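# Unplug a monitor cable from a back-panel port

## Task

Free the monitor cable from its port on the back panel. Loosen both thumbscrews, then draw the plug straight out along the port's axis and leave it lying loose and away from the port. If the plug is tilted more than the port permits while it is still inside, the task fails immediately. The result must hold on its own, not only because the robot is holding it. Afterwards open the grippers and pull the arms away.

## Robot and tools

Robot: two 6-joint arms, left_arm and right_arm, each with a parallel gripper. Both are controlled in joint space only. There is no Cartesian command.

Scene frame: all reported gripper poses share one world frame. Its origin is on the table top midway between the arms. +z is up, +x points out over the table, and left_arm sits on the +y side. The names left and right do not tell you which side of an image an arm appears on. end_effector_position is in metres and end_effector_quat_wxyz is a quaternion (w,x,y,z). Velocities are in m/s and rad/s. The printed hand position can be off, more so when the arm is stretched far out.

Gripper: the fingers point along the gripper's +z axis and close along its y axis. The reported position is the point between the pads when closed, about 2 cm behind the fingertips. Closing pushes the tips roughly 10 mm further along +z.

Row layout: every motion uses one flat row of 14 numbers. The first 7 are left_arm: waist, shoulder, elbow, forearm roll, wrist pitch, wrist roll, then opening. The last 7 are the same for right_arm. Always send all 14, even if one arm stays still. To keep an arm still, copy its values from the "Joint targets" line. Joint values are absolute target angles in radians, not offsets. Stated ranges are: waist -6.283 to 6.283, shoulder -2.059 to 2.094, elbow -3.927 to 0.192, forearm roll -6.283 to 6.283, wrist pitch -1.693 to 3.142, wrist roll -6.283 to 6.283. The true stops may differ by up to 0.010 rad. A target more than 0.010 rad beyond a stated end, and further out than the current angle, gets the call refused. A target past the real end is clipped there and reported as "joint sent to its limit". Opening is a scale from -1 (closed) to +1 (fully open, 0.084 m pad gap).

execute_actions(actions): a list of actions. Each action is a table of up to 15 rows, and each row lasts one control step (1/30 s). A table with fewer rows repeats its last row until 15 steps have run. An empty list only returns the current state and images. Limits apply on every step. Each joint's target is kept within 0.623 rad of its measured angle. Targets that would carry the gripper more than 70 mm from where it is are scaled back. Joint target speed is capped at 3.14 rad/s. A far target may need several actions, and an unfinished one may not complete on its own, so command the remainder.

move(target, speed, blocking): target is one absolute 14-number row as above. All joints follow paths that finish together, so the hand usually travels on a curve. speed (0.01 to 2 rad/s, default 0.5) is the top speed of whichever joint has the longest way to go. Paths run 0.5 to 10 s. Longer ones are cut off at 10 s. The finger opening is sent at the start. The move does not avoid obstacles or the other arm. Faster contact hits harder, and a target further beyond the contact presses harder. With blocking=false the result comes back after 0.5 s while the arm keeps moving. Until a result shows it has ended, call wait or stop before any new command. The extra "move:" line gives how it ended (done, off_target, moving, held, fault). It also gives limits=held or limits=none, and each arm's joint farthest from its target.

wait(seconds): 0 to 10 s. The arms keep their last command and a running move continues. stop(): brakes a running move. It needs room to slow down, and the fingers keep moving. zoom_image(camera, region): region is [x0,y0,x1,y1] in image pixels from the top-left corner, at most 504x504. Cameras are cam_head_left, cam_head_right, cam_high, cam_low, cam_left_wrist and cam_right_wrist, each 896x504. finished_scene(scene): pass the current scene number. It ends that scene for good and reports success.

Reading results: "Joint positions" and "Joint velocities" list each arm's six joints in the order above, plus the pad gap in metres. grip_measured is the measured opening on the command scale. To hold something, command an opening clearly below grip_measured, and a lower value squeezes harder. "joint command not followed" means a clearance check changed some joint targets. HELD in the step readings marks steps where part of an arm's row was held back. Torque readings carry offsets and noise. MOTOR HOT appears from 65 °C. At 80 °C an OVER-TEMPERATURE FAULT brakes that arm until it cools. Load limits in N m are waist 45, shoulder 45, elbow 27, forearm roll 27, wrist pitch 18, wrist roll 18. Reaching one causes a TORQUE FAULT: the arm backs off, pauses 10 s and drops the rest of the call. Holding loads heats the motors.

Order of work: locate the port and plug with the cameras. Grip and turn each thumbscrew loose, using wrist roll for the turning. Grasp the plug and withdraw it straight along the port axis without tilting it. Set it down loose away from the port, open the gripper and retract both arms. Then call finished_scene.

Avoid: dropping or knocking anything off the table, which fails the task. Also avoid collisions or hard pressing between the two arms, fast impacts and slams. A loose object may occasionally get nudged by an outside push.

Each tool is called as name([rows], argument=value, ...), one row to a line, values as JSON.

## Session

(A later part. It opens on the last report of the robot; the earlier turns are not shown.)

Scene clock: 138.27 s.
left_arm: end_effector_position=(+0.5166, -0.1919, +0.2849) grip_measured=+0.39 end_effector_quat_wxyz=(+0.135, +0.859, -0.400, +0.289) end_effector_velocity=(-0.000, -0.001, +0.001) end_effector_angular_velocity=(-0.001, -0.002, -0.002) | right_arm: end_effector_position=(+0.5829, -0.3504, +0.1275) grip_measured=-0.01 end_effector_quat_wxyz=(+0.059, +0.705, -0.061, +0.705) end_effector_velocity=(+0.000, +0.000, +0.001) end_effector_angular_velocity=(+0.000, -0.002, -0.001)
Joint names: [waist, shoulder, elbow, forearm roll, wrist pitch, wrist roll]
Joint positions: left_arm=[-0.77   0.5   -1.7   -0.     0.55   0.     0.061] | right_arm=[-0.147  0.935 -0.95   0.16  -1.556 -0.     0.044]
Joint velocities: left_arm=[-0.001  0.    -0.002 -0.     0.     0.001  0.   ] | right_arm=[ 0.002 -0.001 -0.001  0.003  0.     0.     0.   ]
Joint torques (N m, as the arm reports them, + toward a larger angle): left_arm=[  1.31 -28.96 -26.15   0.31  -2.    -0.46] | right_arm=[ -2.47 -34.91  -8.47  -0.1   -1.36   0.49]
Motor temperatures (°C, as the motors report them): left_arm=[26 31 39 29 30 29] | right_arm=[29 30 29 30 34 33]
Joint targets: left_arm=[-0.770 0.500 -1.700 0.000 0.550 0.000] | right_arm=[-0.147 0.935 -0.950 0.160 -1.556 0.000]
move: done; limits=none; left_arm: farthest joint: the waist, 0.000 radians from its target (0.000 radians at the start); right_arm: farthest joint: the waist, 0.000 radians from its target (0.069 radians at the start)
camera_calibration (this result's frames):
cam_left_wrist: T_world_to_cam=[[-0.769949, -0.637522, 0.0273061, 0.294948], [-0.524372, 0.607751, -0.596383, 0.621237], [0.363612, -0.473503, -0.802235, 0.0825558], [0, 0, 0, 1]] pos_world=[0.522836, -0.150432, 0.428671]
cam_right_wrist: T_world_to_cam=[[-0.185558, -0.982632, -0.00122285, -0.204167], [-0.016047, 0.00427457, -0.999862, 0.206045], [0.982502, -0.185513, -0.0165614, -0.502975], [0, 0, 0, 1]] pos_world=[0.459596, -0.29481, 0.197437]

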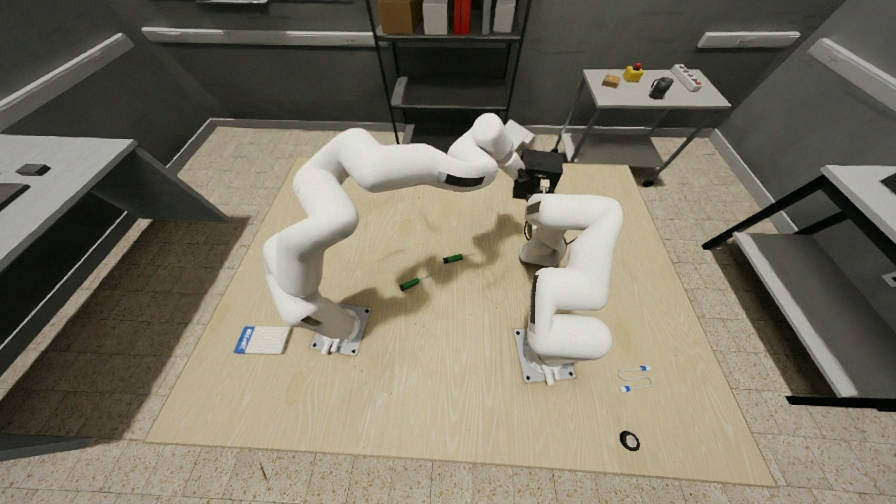

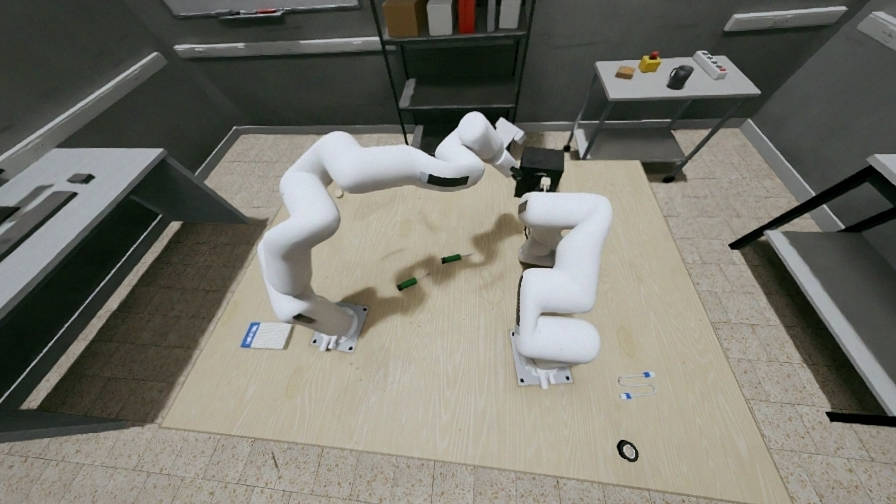

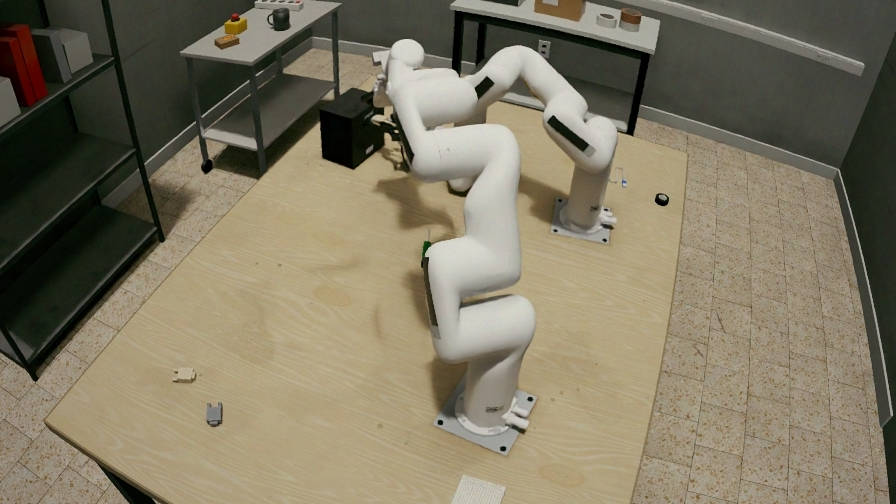

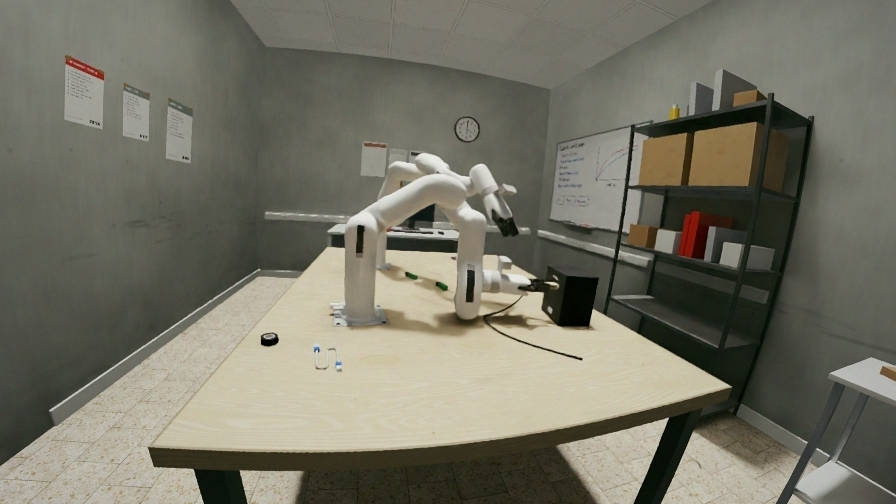

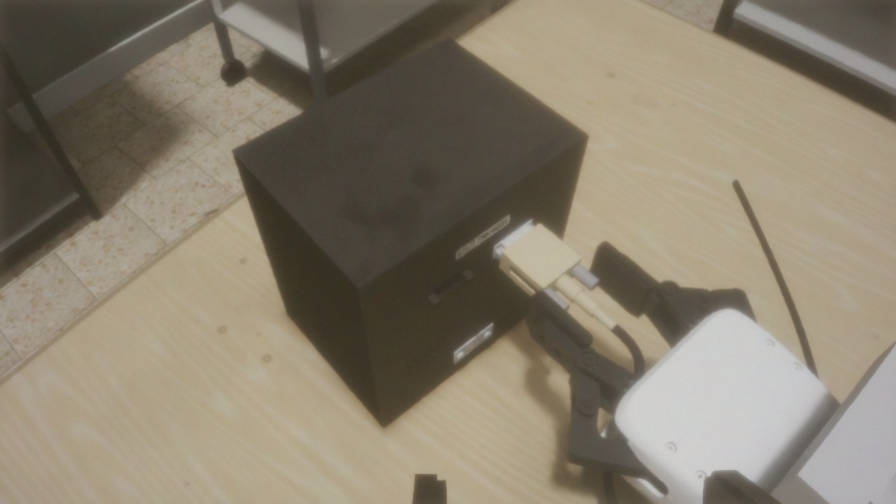

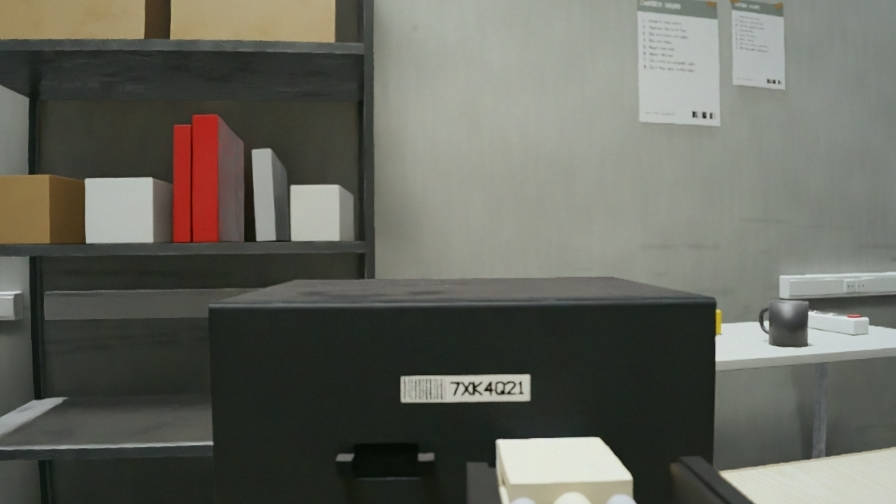

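move(target=[-0.77,0.5,-1.7,0,0.55,0,0.4,-0.143,0.935,-0.95,0.164,-1.556,0,-0.6], speed=0.05)

move(target=[-0.77,0.5,-1.7,0,0.55,0,0.4,-0.143,0.935,-0.95,0.164,-1.556,-0.6,-0.7], speed=0.4)

zoom_image(camera="cam_left_wrist", region=[460,200,700,350])

Scene clock: 156.70 s.
left_arm: end_effector_position=(+0.5166, -0.1919, +0.2849) grip_measured=+0.39 end_effector_quat_wxyz=(+0.135, +0.859, -0.400, +0.289) end_effector_velocity=(+0.001, +0.000, +0.001) end_effector_angular_velocity=(-0.001, +0.000, +0.002) | right_arm: end_effector_position=(+0.5830, -0.3488, +0.1276) grip_measured=-0.28 end_effector_quat_wxyz=(+0.059, +0.704, -0.061, +0.705) end_effector_velocity=(+0.000, -0.000, -0.000) end_effector_angular_velocity=(+0.001, +0.001, -0.001)
Joint names: [waist, shoulder, elbow, forearm roll, wrist pitch, wrist roll]
Joint positions: left_arm=[-0.77   0.5   -1.7   -0.     0.55   0.     0.061] | right_arm=[-0.143  0.935 -0.95   0.164 -1.556 -0.     0.032]
Joint velocities: left_arm=[ 0.001 -0.001 -0.    -0.001  0.    -0.     0.   ] | right_arm=[-0.    -0.    -0.     0.001  0.001  0.001  0.   ]
Joint torques (N m, as the arm reports them, + toward a larger angle): left_arm=[  0.83 -29.19 -26.48   0.5   -2.03  -0.53] | right_arm=[ -8.54 -34.86  -9.13   1.23  -0.77   0.56]
Motor temperatures (°C, as the motors report them): left_arm=[26 31 39 29 30 29] | right_arm=[29 30 30 30 34 33]
Joint targets: left_arm=[-0.770 0.500 -1.700 0.000 0.550 0.000] | right_arm=[-0.143 0.935 -0.950 0.164 -1.556 0.000]
move: done; limits=none; left_arm: farthest joint: the waist, 0.000 radians from its target (0.000 radians at the start); right_arm: farthest joint: the waist, 0.000 radians from its target (0.004 radians at the start)
camera_calibration (this result's frames):
cam_left_wrist: T_world_to_cam=[[-0.769949, -0.637521, 0.0273061, 0.294948], [-0.524372, 0.607751, -0.596383, 0.621237], [0.363612, -0.473503, -0.802235, 0.0825559], [0, 0, 0, 1]] pos_world=[0.522836, -0.150432, 0.428671]
cam_right_wrist: T_world_to_cam=[[-0.185257, -0.982689, -0.00132092, -0.202803], [-0.0157552, 0.00431419, -0.999867, 0.205995], [0.982564, -0.185211, -0.0162817, -0.502721], [0, 0, 0, 1]] pos_world=[0.45963, -0.29329, 0.197514]

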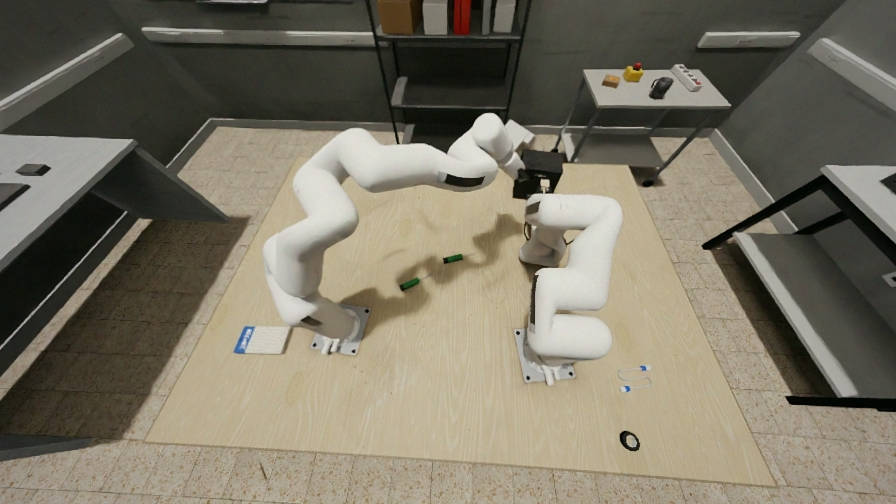

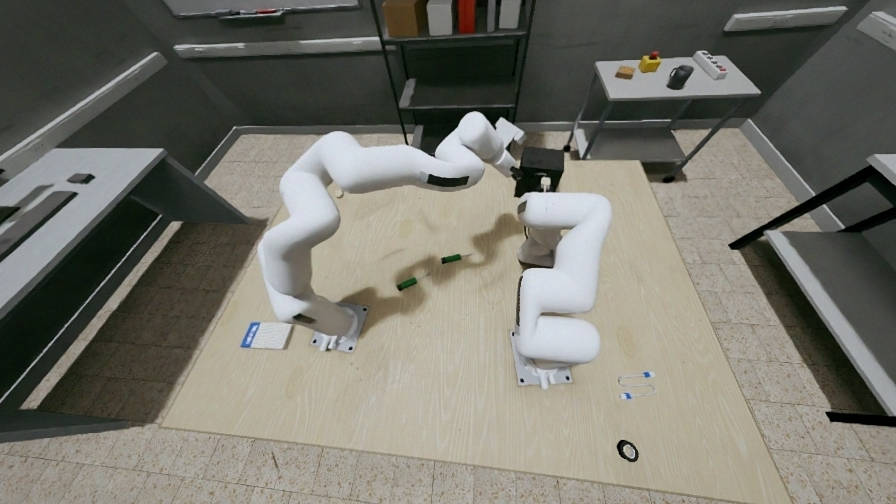

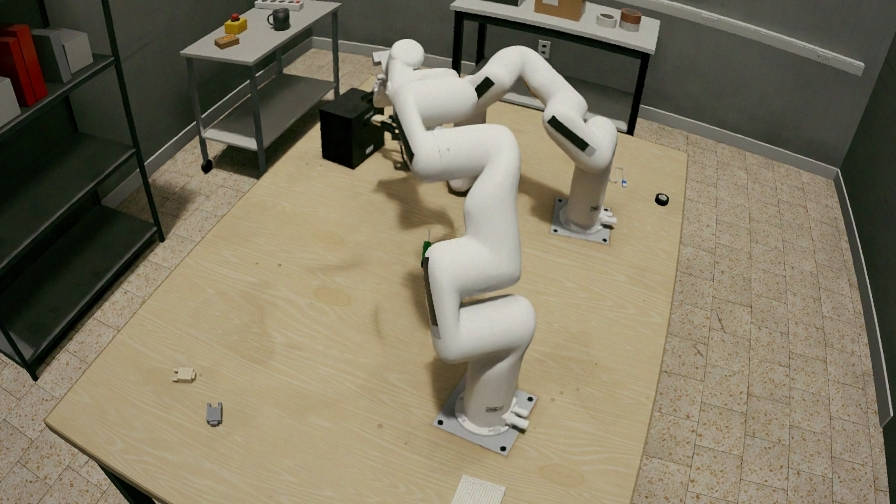

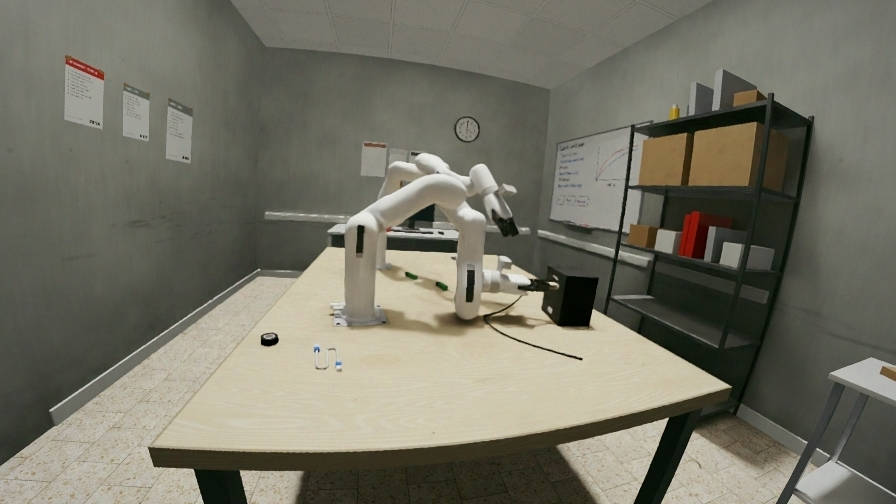

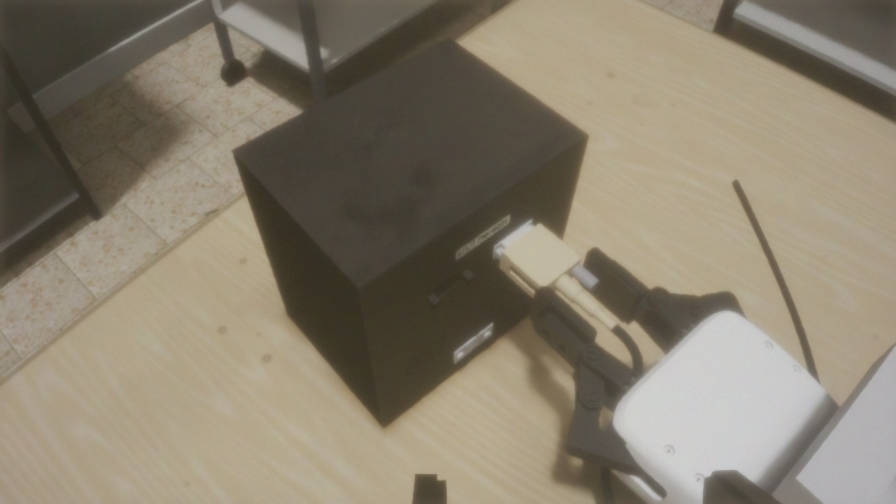

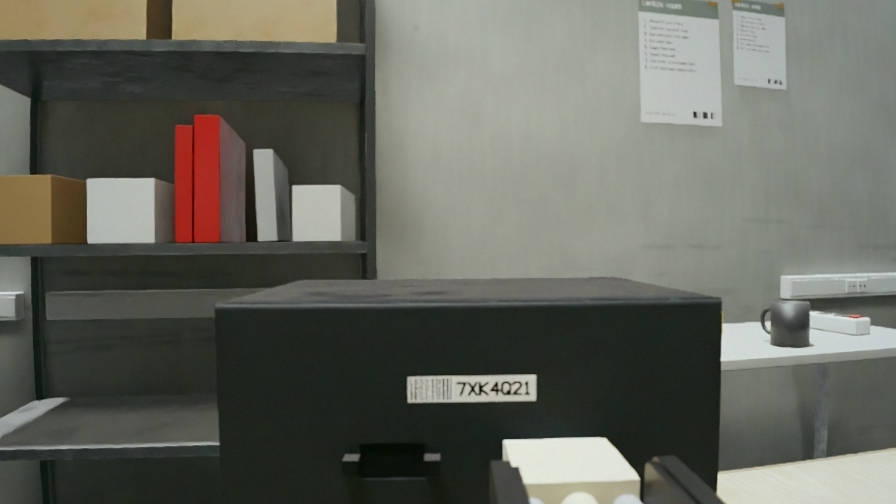

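Scene clock: 158.73 s.
left_arm: end_effector_position=(+0.5166, -0.1919, +0.2849) grip_measured=+0.39 end_effector_quat_wxyz=(+0.135, +0.859, -0.400, +0.289) end_effector_velocity=(+0.000, +0.000, -0.001) end_effector_angular_velocity=(+0.001, +0.001, +0.000) | right_arm: end_effector_position=(+0.5829, -0.3492, +0.1275) grip_measured=-0.38 end_effector_quat_wxyz=(+0.265, +0.691, +0.150, +0.656) end_effector_velocity=(+0.000, +0.000, +0.000) end_effector_angular_velocity=(-0.004, +0.001, +0.001)
Joint names: [waist, shoulder, elbow, forearm roll, wrist pitch, wrist roll]
Joint positions: left_arm=[-0.77   0.5   -1.7   -0.     0.55   0.     0.061] | right_arm=[-0.143  0.935 -0.95   0.164 -1.556 -0.6    0.027]
Joint velocities: left_arm=[ 0.     0.001  0.    -0.     0.    -0.    -0.   ] | right_arm=[ 0.001 -0.001  0.    -0.     0.001 -0.005 -0.   ]
Joint torques (N m, as the arm reports them, + toward a larger angle): left_arm=[  0.94 -28.93 -26.05   0.06  -2.18  -0.77] | right_arm=[ -6.24 -32.93  -7.48   0.68  -0.99   0.16]
Motor temperatures (°C, as the motors report them): left_arm=[26 31 39 29 30 29] | right_arm=[29 30 30 30 34 33]
Joint targets: left_arm=[-0.770 0.500 -1.700 0.000 0.550 0.000] | right_arm=[-0.143 0.935 -0.950 0.164 -1.556 -0.600]
move: done; limits=none; left_arm: farthest joint: the waist, 0.000 radians from its target (0.000 radians at the start); right_arm: farthest joint: the waist, 0.000 radians from its target (0.000 radians at the start)
camera_calibration (this result's frames):
cam_left_wrist: T_world_to_cam=[[-0.769948, -0.637522, 0.0273062, 0.294948], [-0.524372, 0.607751, -0.596383, 0.621237], [0.363612, -0.473503, -0.802235, 0.0825558], [0, 0, 0, 1]] pos_world=[0.522836, -0.150432, 0.428671]
cam_right_wrist: T_world_to_cam=[[-0.156393, -0.811331, 0.563279, -0.232134], [-0.111916, -0.552067, -0.826254, 0.0455499], [0.981334, -0.19226, -0.00446175, -0.506005], [0, 0, 0, 1]] pos_world=[0.465354, -0.260475, 0.166134]

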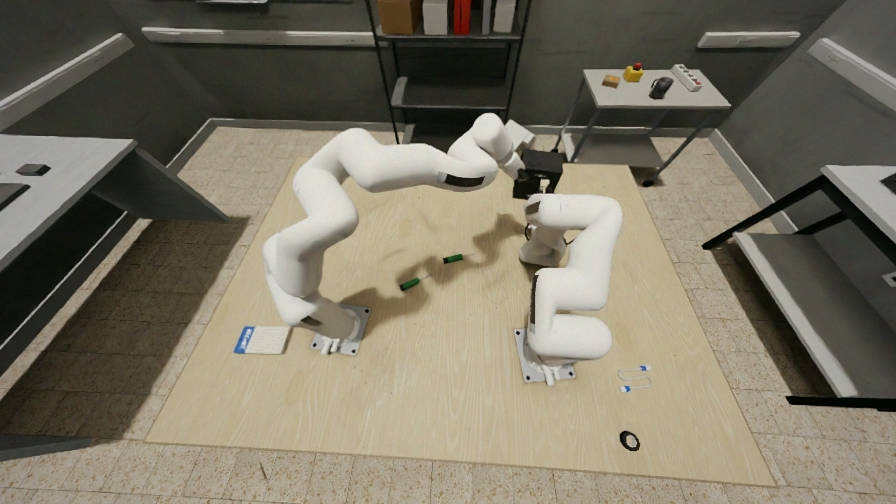

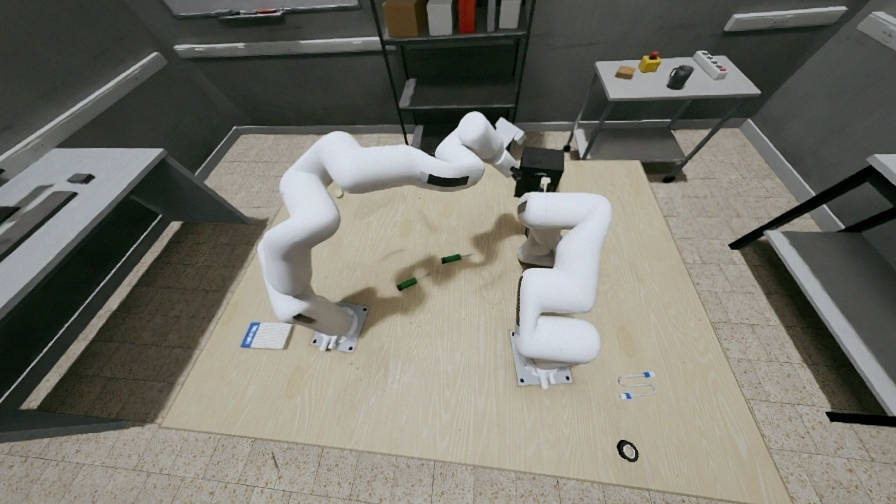

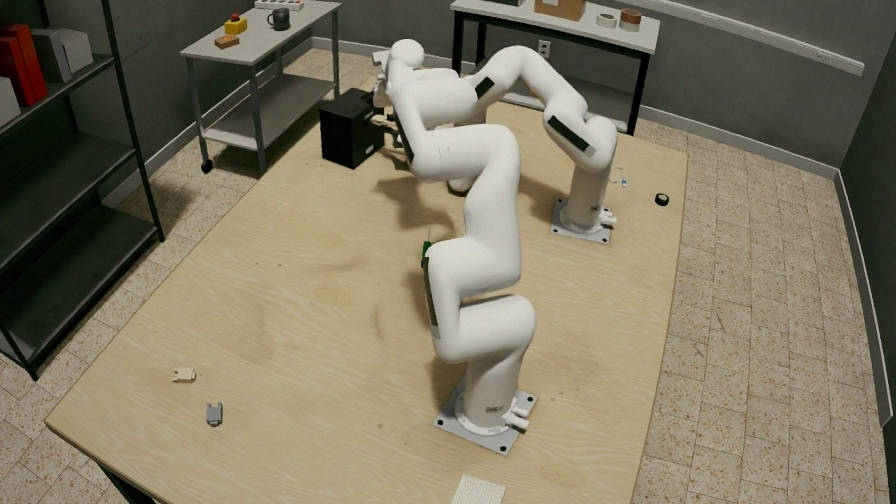

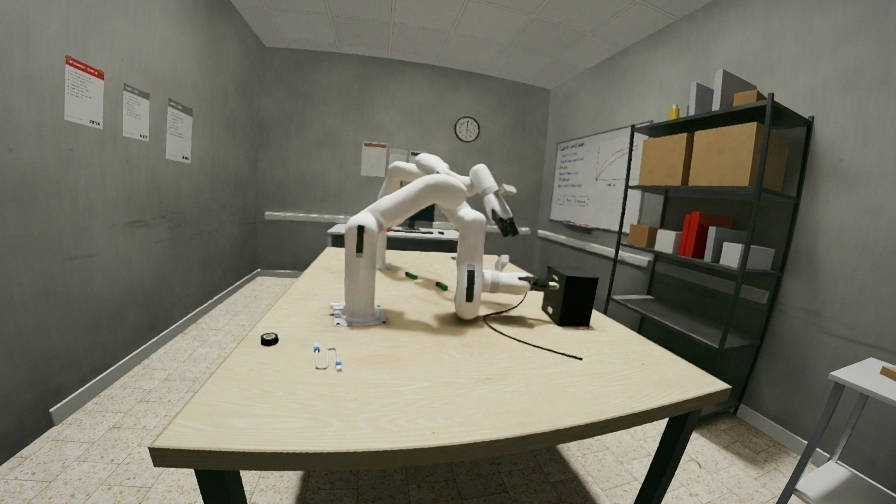

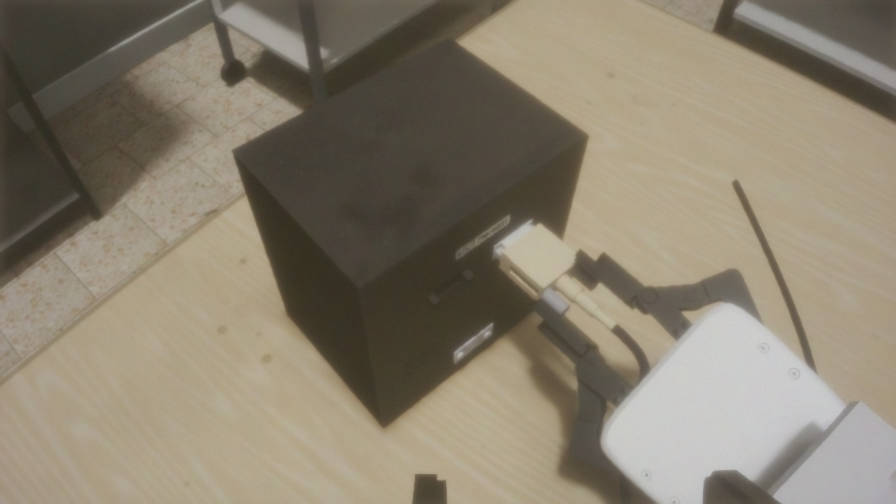

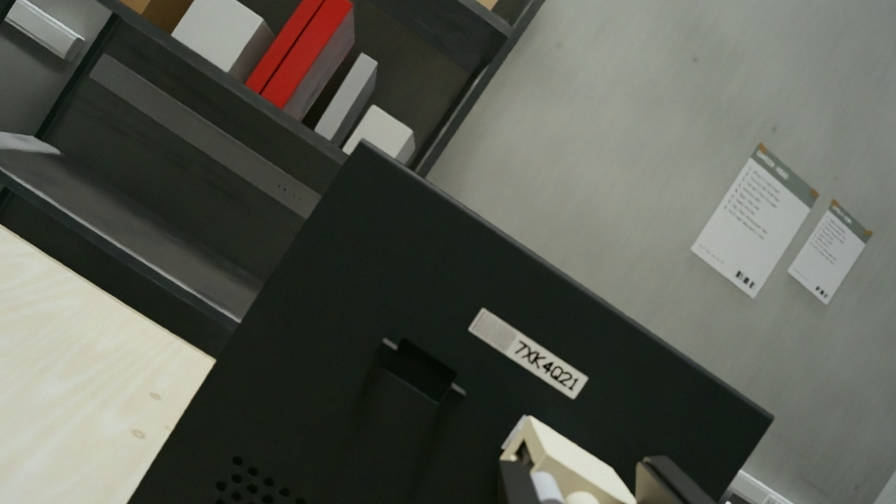

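Region (460, 200, 700, 350) of cam_left_wrist's 896x504 image, scaled by 2.100, with more detail than that image has; it fills the top 315 rows of this view, and the rest is white.

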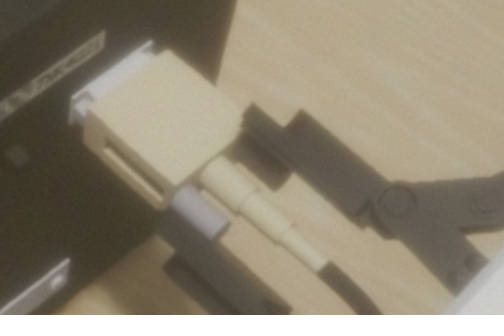

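execute_actions([
  [[-0.77,0.5,-1.7,0,0.55,0,0.4,-0.142,0.935,-0.95,0.165,-1.556,-0.6,-0.05]],
  [[-0.77,0.5,-1.7,0,0.55,0,0.4,-0.142,0.935,-0.95,0.165,-1.556,0.5,-0.05]],
  [[-0.77,0.5,-1.7,0,0.55,0,0.4,-0.142,0.935,-0.95,0.165,-1.556,0.5,-0.05]],
  [[-0.77,0.5,-1.7,0,0.55,0,0.4,-0.142,0.935,-0.95,0.165,-1.556,0.5,-0.7]],
  [[-0.77,0.5,-1.7,0,0.55,0,0.4,-0.142,0.935,-0.95,0.165,-1.556,0.2,-0.7]],
  [[-0.77,0.5,-1.7,0,0.55,0,0.4,-0.142,0.935,-0.95,0.165,-1.556,-0.1,-0.7]],
  [[-0.77,0.5,-1.7,0,0.55,0,0.4,-0.142,0.935,-0.95,0.165,-1.556,-0.4,-0.7]],
  [[-0.77,0.5,-1.7,0,0.55,0,0.4,-0.142,0.935,-0.95,0.165,-1.556,-0.7,-0.7]],
  [[-0.77,0.5,-1.7,0,0.55,0,0.4,-0.142,0.935,-0.95,0.165,-1.556,-0.7,-0.05]],
  [[-0.77,0.5,-1.7,0,0.55,0,0.4,-0.142,0.935,-0.95,0.165,-1.556,0.5,-0.05]],
  [[-0.77,0.5,-1.7,0,0.55,0,0.4,-0.142,0.935,-0.95,0.165,-1.556,0.5,-0.05]],
  [[-0.77,0.5,-1.7,0,0.55,0,0.4,-0.142,0.935,-0.95,0.165,-1.556,0.5,-0.7]],
  [[-0.77,0.5,-1.7,0,0.55,0,0.4,-0.142,0.935,-0.95,0.165,-1.556,0.2,-0.7]],
  [[-0.77,0.5,-1.7,0,0.55,0,0.4,-0.142,0.935,-0.95,0.165,-1.556,-0.1,-0.7]],
  [[-0.77,0.5,-1.7,0,0.55,0,0.4,-0.142,0.935,-0.95,0.165,-1.556,-0.4,-0.7]],
  [[-0.77,0.5,-1.7,0,0.55,0,0.4,-0.142,0.935,-0.95,0.165,-1.556,-0.7,-0.7]],
  [[-0.77,0.5,-1.7,0,0.55,0,0.4,-0.142,0.935,-0.95,0.165,-1.556,-0.7,-0.05]],
  [[-0.77,0.5,-1.7,0,0.55,0,0.4,-0.142,0.935,-0.95,0.165,-1.556,0.5,-0.05]],
  [[-0.77,0.5,-1.7,0,0.55,0,0.4,-0.142,0.935,-0.95,0.165,-1.556,0.5,-0.05]],
  [[-0.77,0.5,-1.7,0,0.55,0,0.4,-0.142,0.935,-0.95,0.165,-1.556,0.5,-0.7]],
  [[-0.77,0.5,-1.7,0,0.55,0,0.4,-0.142,0.935,-0.95,0.165,-1.556,0.2,-0.7]],
  [[-0.77,0.5,-1.7,0,0.55,0,0.4,-0.142,0.935,-0.95,0.165,-1.556,-0.1,-0.7]],
  [[-0.77,0.5,-1.7,0,0.55,0,0.4,-0.142,0.935,-0.95,0.165,-1.556,-0.4,-0.7]],
  [[-0.77,0.5,-1.7,0,0.55,0,0.4,-0.142,0.935,-0.95,0.165,-1.556,-0.7,-0.7]],
  [[-0.77,0.5,-1.7,0,0.55,0,0.4,-0.142,0.935,-0.95,0.165,-1.556,-0.7,0.4]],
  [[-0.77,0.5,-1.7,0,0.55,0,0.4,-0.142,0.935,-0.95,0.165,-1.556,-0.3,0.4]],
])

zoom_image(camera="cam_left_wrist", region=[460,200,700,350])

Scene clock: 202.90 s.
left_arm: end_effector_position=(+0.5166, -0.1919, +0.2849) grip_measured=+0.39 end_effector_quat_wxyz=(+0.135, +0.859, -0.400, +0.289) end_effector_velocity=(+0.001, -0.000, +0.000) end_effector_angular_velocity=(-0.001, -0.001, +0.001) | right_arm: end_effector_position=(+0.5830, -0.3487, +0.1277) grip_measured=+0.39 end_effector_quat_wxyz=(+0.167, +0.705, +0.048, +0.687) end_effector_velocity=(-0.000, +0.000, -0.001) end_effector_angular_velocity=(+0.090, -0.013, +0.000)
Joint names: [waist, shoulder, elbow, forearm roll, wrist pitch, wrist roll]
Joint positions: left_arm=[-0.77   0.5   -1.7   -0.     0.55   0.     0.061] | right_arm=[-0.142  0.935 -0.95   0.165 -1.556 -0.308  0.061]
Joint velocities: left_arm=[ 0.     0.001 -0.002  0.001 -0.    -0.001 -0.   ] | right_arm=[ 0.     0.001  0.    -0.     0.001  0.091 -0.   ]
Joint torques (N m, as the arm reports them, + toward a larger angle): left_arm=[  0.48 -29.08 -26.04   0.03  -2.23  -0.63] | right_arm=[ -2.2  -33.91  -7.6   -0.09  -1.13   0.56]
Motor temperatures (°C, as the motors report them): left_arm=[26 31 39 29 31 29] | right_arm=[29 30 30 30 33 33]
Joint targets: left_arm=[-0.770 0.500 -1.700 0.000 0.550 0.000] | right_arm=[-0.142 0.935 -0.950 0.165 -1.556 -0.300]
Step readings (joint positions; steps 1 to 15: 1st action; 16 to 30: 2nd action; 31 to 45: 3rd action; 46 to 60: 4th action; 61 to 75: 5th action; 76 to 90: 6th action; 91 to 105: 7th action; 106 to 120: 8th action; 121 to 135: 9th action; 136 to 150: 10th action; 151 to 165: 11th action; 166 to 180: 12th action; 181 to 195: 13th action):
0: left_arm=[-0.770 0.500 -1.700 -0.000 0.550 0.000] | right_arm=[-0.143 0.935 -0.950 0.164 -1.556 -0.600]
1: left_arm=[-0.770 0.500 -1.700 -0.000 0.550 -0.000] | right_arm=[-0.143 0.935 -0.950 0.164 -1.556 -0.600]
2: left_arm=[-0.770 0.500 -1.700 -0.000 0.550 0.000] | right_arm=[-0.143 0.935 -0.950 0.165 -1.556 -0.600]
4: left_arm=[-0.770 0.500 -1.700 -0.000 0.550 -0.000] | right_arm=[-0.143 0.935 -0.950 0.165 -1.556 -0.600]
8: left_arm=[-0.770 0.500 -1.700 0.000 0.550 0.000] | right_arm=[-0.143 0.935 -0.950 0.165 -1.556 -0.600]
15: left_arm=[-0.770 0.500 -1.700 -0.000 0.550 0.000] | right_arm=[-0.142 0.935 -0.950 0.165 -1.556 -0.600]
16: left_arm=[-0.770 0.500 -1.700 -0.000 0.550 -0.000] | right_arm=[-0.142 0.935 -0.950 0.165 -1.556 -0.599]
17: left_arm=[-0.770 0.500 -1.700 0.000 0.550 -0.000] | right_arm=[-0.142 0.935 -0.950 0.165 -1.556 -0.593]
19: left_arm=[-0.770 0.500 -1.700 0.000 0.550 -0.000] | right_arm=[-0.142 0.935 -0.950 0.165 -1.556 -0.542]
23: left_arm=[-0.770 0.500 -1.700 -0.000 0.550 -0.000] | right_arm=[-0.142 0.935 -0.950 0.165 -1.556 -0.257]
30: left_arm=[-0.770 0.500 -1.700 0.000 0.550 0.000] | right_arm=[-0.142 0.935 -0.950 0.165 -1.556 0.360]
31: left_arm=[-0.770 0.500 -1.700 -0.000 0.550 0.000] | right_arm=[-0.142 0.935 -0.950 0.165 -1.556 0.405]
32: left_arm=[-0.770 0.500 -1.700 0.000 0.550 0.000] | right_arm=[-0.142 0.935 -0.950 0.165 -1.556 0.436]
34: left_arm=[-0.770 0.500 -1.700 -0.000 0.550 -0.000] | right_arm=[-0.142 0.935 -0.950 0.165 -1.556 0.470]
38: left_arm=[-0.770 0.500 -1.700 0.000 0.550 -0.000] | right_arm=[-0.142 0.935 -0.950 0.165 -1.556 0.493]
45: left_arm=[-0.770 0.500 -1.700 -0.000 0.550 -0.000] | right_arm=[-0.142 0.935 -0.950 0.165 -1.556 0.499]
46: left_arm=[-0.770 0.500 -1.700 -0.000 0.550 0.000] | right_arm=[-0.142 0.935 -0.950 0.165 -1.556 0.499]
47: left_arm=[-0.770 0.500 -1.700 -0.000 0.550 -0.000] | right_arm=[-0.142 0.935 -0.950 0.165 -1.556 0.500]
49: left_arm=[-0.770 0.500 -1.700 0.000 0.550 0.000] | right_arm=[-0.141 0.935 -0.950 0.165 -1.557 0.500]
53: left_arm=[-0.770 0.500 -1.700 -0.000 0.550 -0.000] | right_arm=[-0.141 0.935 -0.950 0.165 -1.557 0.500]
60: left_arm=[-0.770 0.500 -1.700 0.000 0.550 -0.000] | right_arm=[-0.142 0.935 -0.950 0.165 -1.556 0.500]
61: left_arm=[-0.770 0.500 -1.700 0.000 0.550 -0.000] | right_arm=[-0.142 0.935 -0.950 0.165 -1.556 0.499]
62: left_arm=[-0.770 0.500 -1.700 -0.000 0.550 -0.000] | right_arm=[-0.142 0.935 -0.950 0.165 -1.556 0.493]
64: left_arm=[-0.770 0.500 -1.700 -0.000 0.550 -0.000] | right_arm=[-0.142 0.935 -0.950 0.165 -1.557 0.443]
68: left_arm=[-0.770 0.500 -1.700 0.000 0.550 0.000] | right_arm=[-0.142 0.935 -0.950 0.165 -1.556 0.270]
75: left_arm=[-0.770 0.500 -1.700 -0.000 0.550 0.000] | right_arm=[-0.142 0.935 -0.950 0.165 -1.556 0.205]
76: left_arm=[-0.770 0.500 -1.700 -0.000 0.550 0.000] | right_arm=[-0.142 0.935 -0.950 0.165 -1.556 0.203]
77: left_arm=[-0.770 0.500 -1.700 -0.000 0.550 -0.000] | right_arm=[-0.142 0.935 -0.950 0.165 -1.556 0.195]
79: left_arm=[-0.770 0.500 -1.700 -0.000 0.550 0.000] | right_arm=[-0.142 0.935 -0.950 0.165 -1.556 0.143]
83: left_arm=[-0.770 0.500 -1.700 0.000 0.550 0.000] | right_arm=[-0.142 0.935 -0.950 0.165 -1.556 -0.030]
90: left_arm=[-0.770 0.500 -1.700 -0.000 0.550 -0.000] | right_arm=[-0.142 0.935 -0.950 0.165 -1.556 -0.095]
91: left_arm=[-0.770 0.500 -1.700 0.000 0.550 -0.000] | right_arm=[-0.142 0.935 -0.950 0.165 -1.556 -0.097]
92: left_arm=[-0.770 0.500 -1.700 0.000 0.550 0.000] | right_arm=[-0.142 0.935 -0.950 0.165 -1.556 -0.105]
94: left_arm=[-0.770 0.500 -1.700 -0.000 0.550 -0.000] | right_arm=[-0.142 0.935 -0.950 0.165 -1.556 -0.157]
98: left_arm=[-0.770 0.500 -1.700 -0.000 0.550 -0.000] | right_arm=[-0.142 0.935 -0.950 0.165 -1.556 -0.331]
105: left_arm=[-0.770 0.500 -1.700 -0.000 0.550 0.000] | right_arm=[-0.142 0.935 -0.950 0.165 -1.556 -0.395]
106: left_arm=[-0.770 0.500 -1.700 0.000 0.550 -0.000] | right_arm=[-0.142 0.935 -0.950 0.165 -1.556 -0.397]
107: left_arm=[-0.770 0.500 -1.700 -0.000 0.550 0.000] | right_arm=[-0.142 0.935 -0.950 0.165 -1.556 -0.405]
109: left_arm=[-0.770 0.500 -1.700 -0.000 0.550 0.000] | right_arm=[-0.142 0.935 -0.950 0.165 -1.556 -0.457]
113: left_arm=[-0.770 0.500 -1.700 -0.000 0.550 -0.000] | right_arm=[-0.143 0.935 -0.950 0.165 -1.556 -0.631]
120: left_arm=[-0.770 0.500 -1.700 0.000 0.550 -0.000] | right_arm=[-0.143 0.935 -0.950 0.165 -1.556 -0.695]
121: left_arm=[-0.770 0.500 -1.700 0.000 0.550 0.000] | right_arm=[-0.143 0.935 -0.950 0.165 -1.556 -0.697]
122: left_arm=[-0.770 0.500 -1.700 0.000 0.550 -0.000] | right_arm=[-0.142 0.935 -0.950 0.165 -1.556 -0.698]
124: left_arm=[-0.770 0.500 -1.700 -0.000 0.550 -0.000] | right_arm=[-0.142 0.935 -0.950 0.165 -1.556 -0.699]
128: left_arm=[-0.770 0.500 -1.700 0.000 0.550 -0.000] | right_arm=[-0.142 0.935 -0.950 0.165 -1.556 -0.700]
135: left_arm=[-0.770 0.500 -1.700 -0.000 0.550 0.000] | right_arm=[-0.142 0.935 -0.950 0.165 -1.556 -0.700]
136: left_arm=[-0.770 0.500 -1.700 0.000 0.550 0.000] | right_arm=[-0.142 0.935 -0.950 0.165 -1.556 -0.699]
137: left_arm=[-0.770 0.500 -1.700 -0.000 0.550 -0.000] | right_arm=[-0.142 0.935 -0.950 0.165 -1.556 -0.693]
139: left_arm=[-0.770 0.500 -1.700 -0.000 0.550 -0.000] | right_arm=[-0.142 0.935 -0.950 0.165 -1.556 -0.642]
143: left_arm=[-0.770 0.500 -1.700 0.000 0.550 -0.000] | right_arm=[-0.142 0.935 -0.950 0.165 -1.556 -0.357]
150: left_arm=[-0.770 0.500 -1.700 -0.000 0.550 0.000] | right_arm=[-0.142 0.935 -0.950 0.165 -1.556 0.298]
151: left_arm=[-0.770 0.500 -1.700 0.000 0.550 -0.000] | right_arm=[-0.142 0.935 -0.950 0.165 -1.556 0.361]
152: left_arm=[-0.770 0.500 -1.700 0.000 0.550 0.000] | right_arm=[-0.142 0.935 -0.950 0.165 -1.556 0.406]
154: left_arm=[-0.770 0.500 -1.700 0.000 0.550 0.000] | right_arm=[-0.142 0.935 -0.950 0.165 -1.556 0.456]
158: left_arm=[-0.770 0.500 -1.700 0.000 0.550 -0.000] | right_arm=[-0.142 0.935 -0.950 0.165 -1.556 0.490]
165: left_arm=[-0.770 0.500 -1.700 -0.000 0.550 0.000] | right_arm=[-0.142 0.935 -0.950 0.165 -1.556 0.499]
166: left_arm=[-0.770 0.500 -1.700 0.000 0.550 -0.000] | right_arm=[-0.142 0.935 -0.950 0.165 -1.556 0.499]
167: left_arm=[-0.770 0.500 -1.700 -0.000 0.550 -0.000] | right_arm=[-0.142 0.935 -0.950 0.165 -1.556 0.500]
169: left_arm=[-0.770 0.500 -1.700 0.000 0.550 0.000] | right_arm=[-0.141 0.935 -0.950 0.165 -1.557 0.500]
173: left_arm=[-0.770 0.500 -1.700 -0.000 0.550 -0.000] | right_arm=[-0.141 0.935 -0.950 0.165 -1.557 0.500]
180: left_arm=[-0.770 0.500 -1.700 0.000 0.550 0.000] | right_arm=[-0.142 0.935 -0.950 0.165 -1.556 0.500]
181: left_arm=[-0.770 0.500 -1.700 0.000 0.550 -0.000] | right_arm=[-0.142 0.935 -0.950 0.165 -1.556 0.499]
182: left_arm=[-0.770 0.500 -1.700 0.000 0.550 0.000] | right_arm=[-0.142 0.935 -0.950 0.165 -1.556 0.493]
184: left_arm=[-0.770 0.500 -1.700 -0.000 0.550 0.000] | right_arm=[-0.142 0.935 -0.950 0.165 -1.557 0.443]
Lines left out of this list: 67.
camera_calibration (this result's frames):
cam_left_wrist: T_world_to_cam=[[-0.769949, -0.637522, 0.0273062, 0.294948], [-0.524372, 0.607751, -0.596383, 0.621237], [0.363612, -0.473503, -0.802235, 0.0825559], [0, 0, 0, 1]] pos_world=[0.522836, -0.150432, 0.428671]
cam_right_wrist: T_world_to_cam=[[-0.177847, -0.936517, 0.302169, -0.229623], [-0.0670988, -0.294809, -0.953198, 0.125732], [0.981768, -0.189799, -0.0104083, -0.504594], [0, 0, 0, 1]] pos_world=[0.462993, -0.27375, 0.183981]

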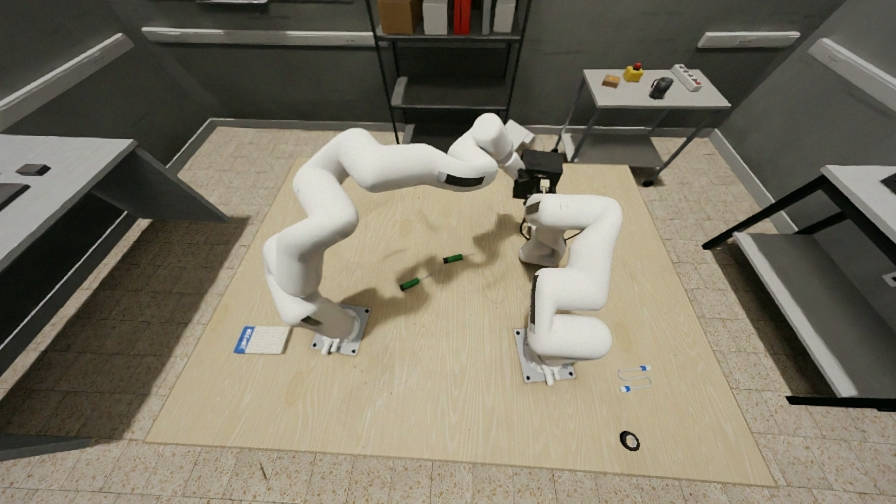

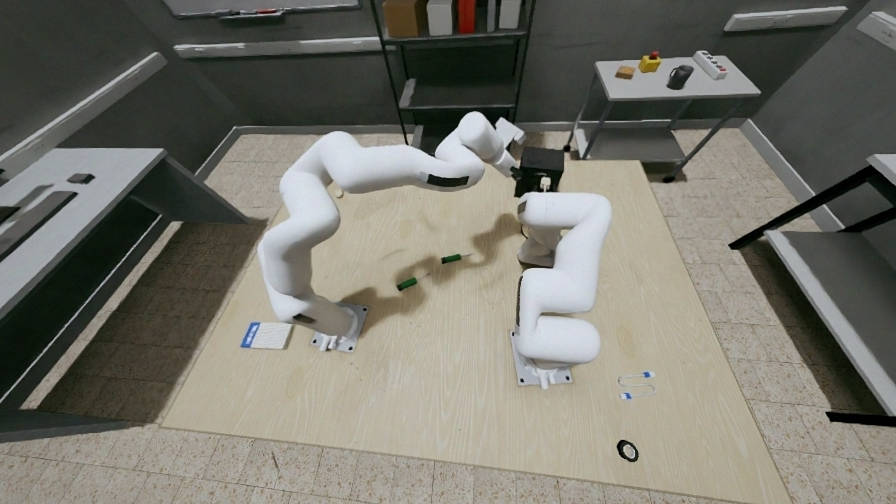

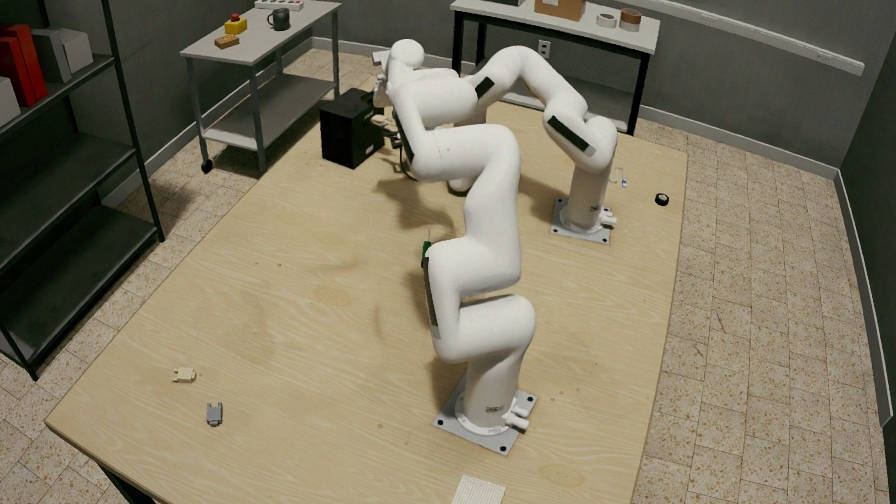

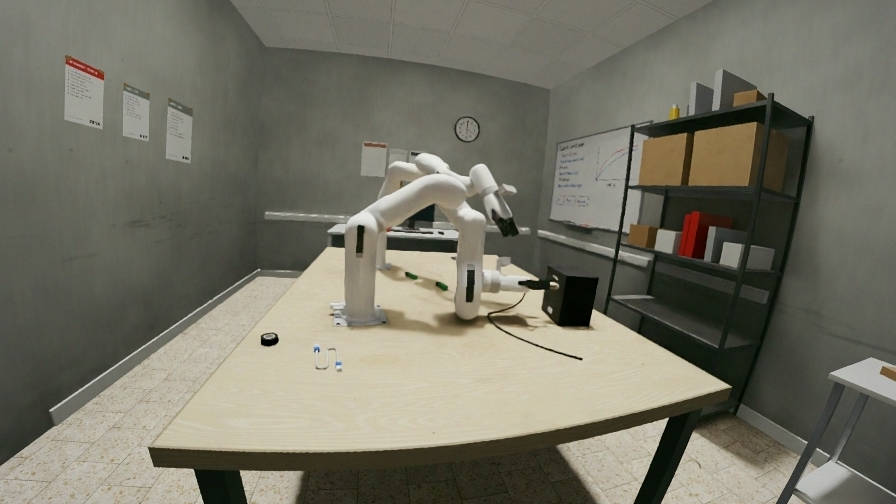

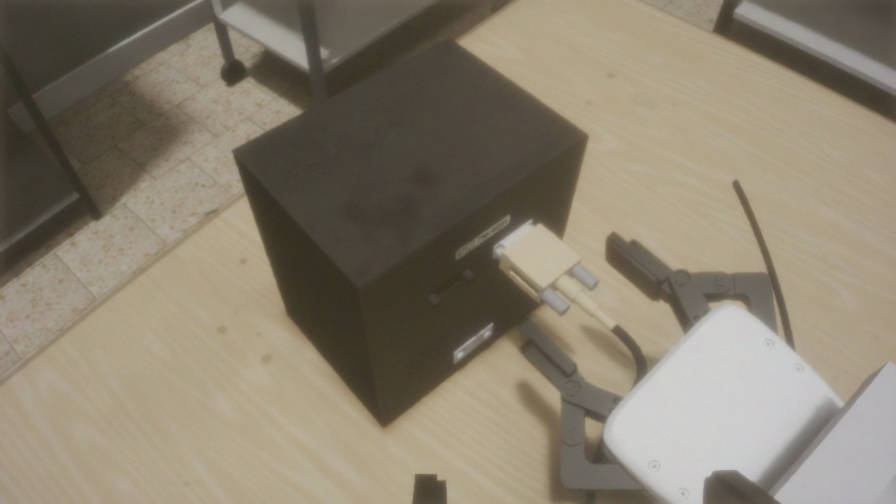

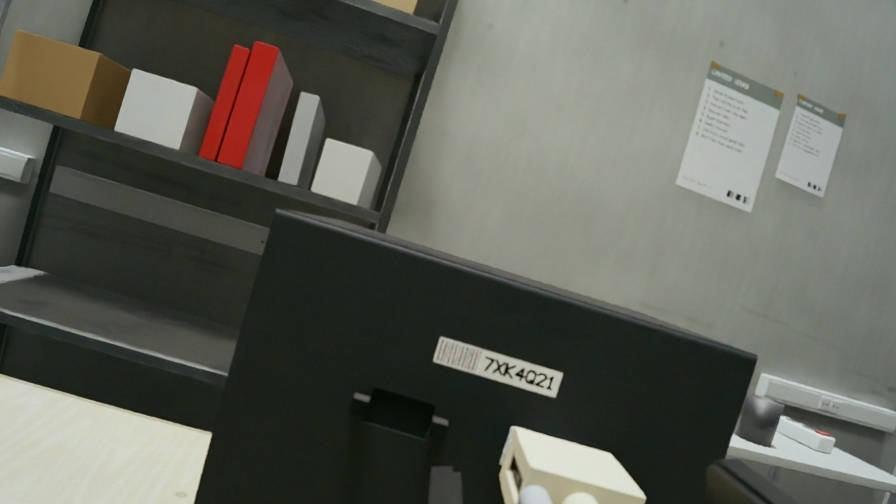

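Region (460, 200, 700, 350) of cam_left_wrist's 896x504 image, scaled by 2.100, with more detail than that image has; it fills the top 315 rows of this view, and the rest is white.

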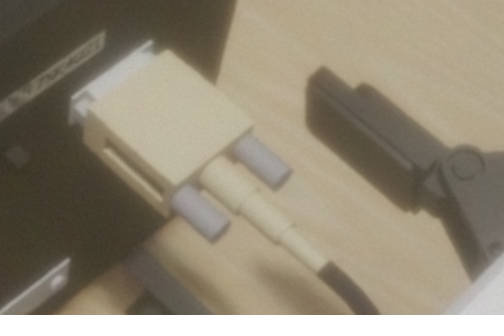

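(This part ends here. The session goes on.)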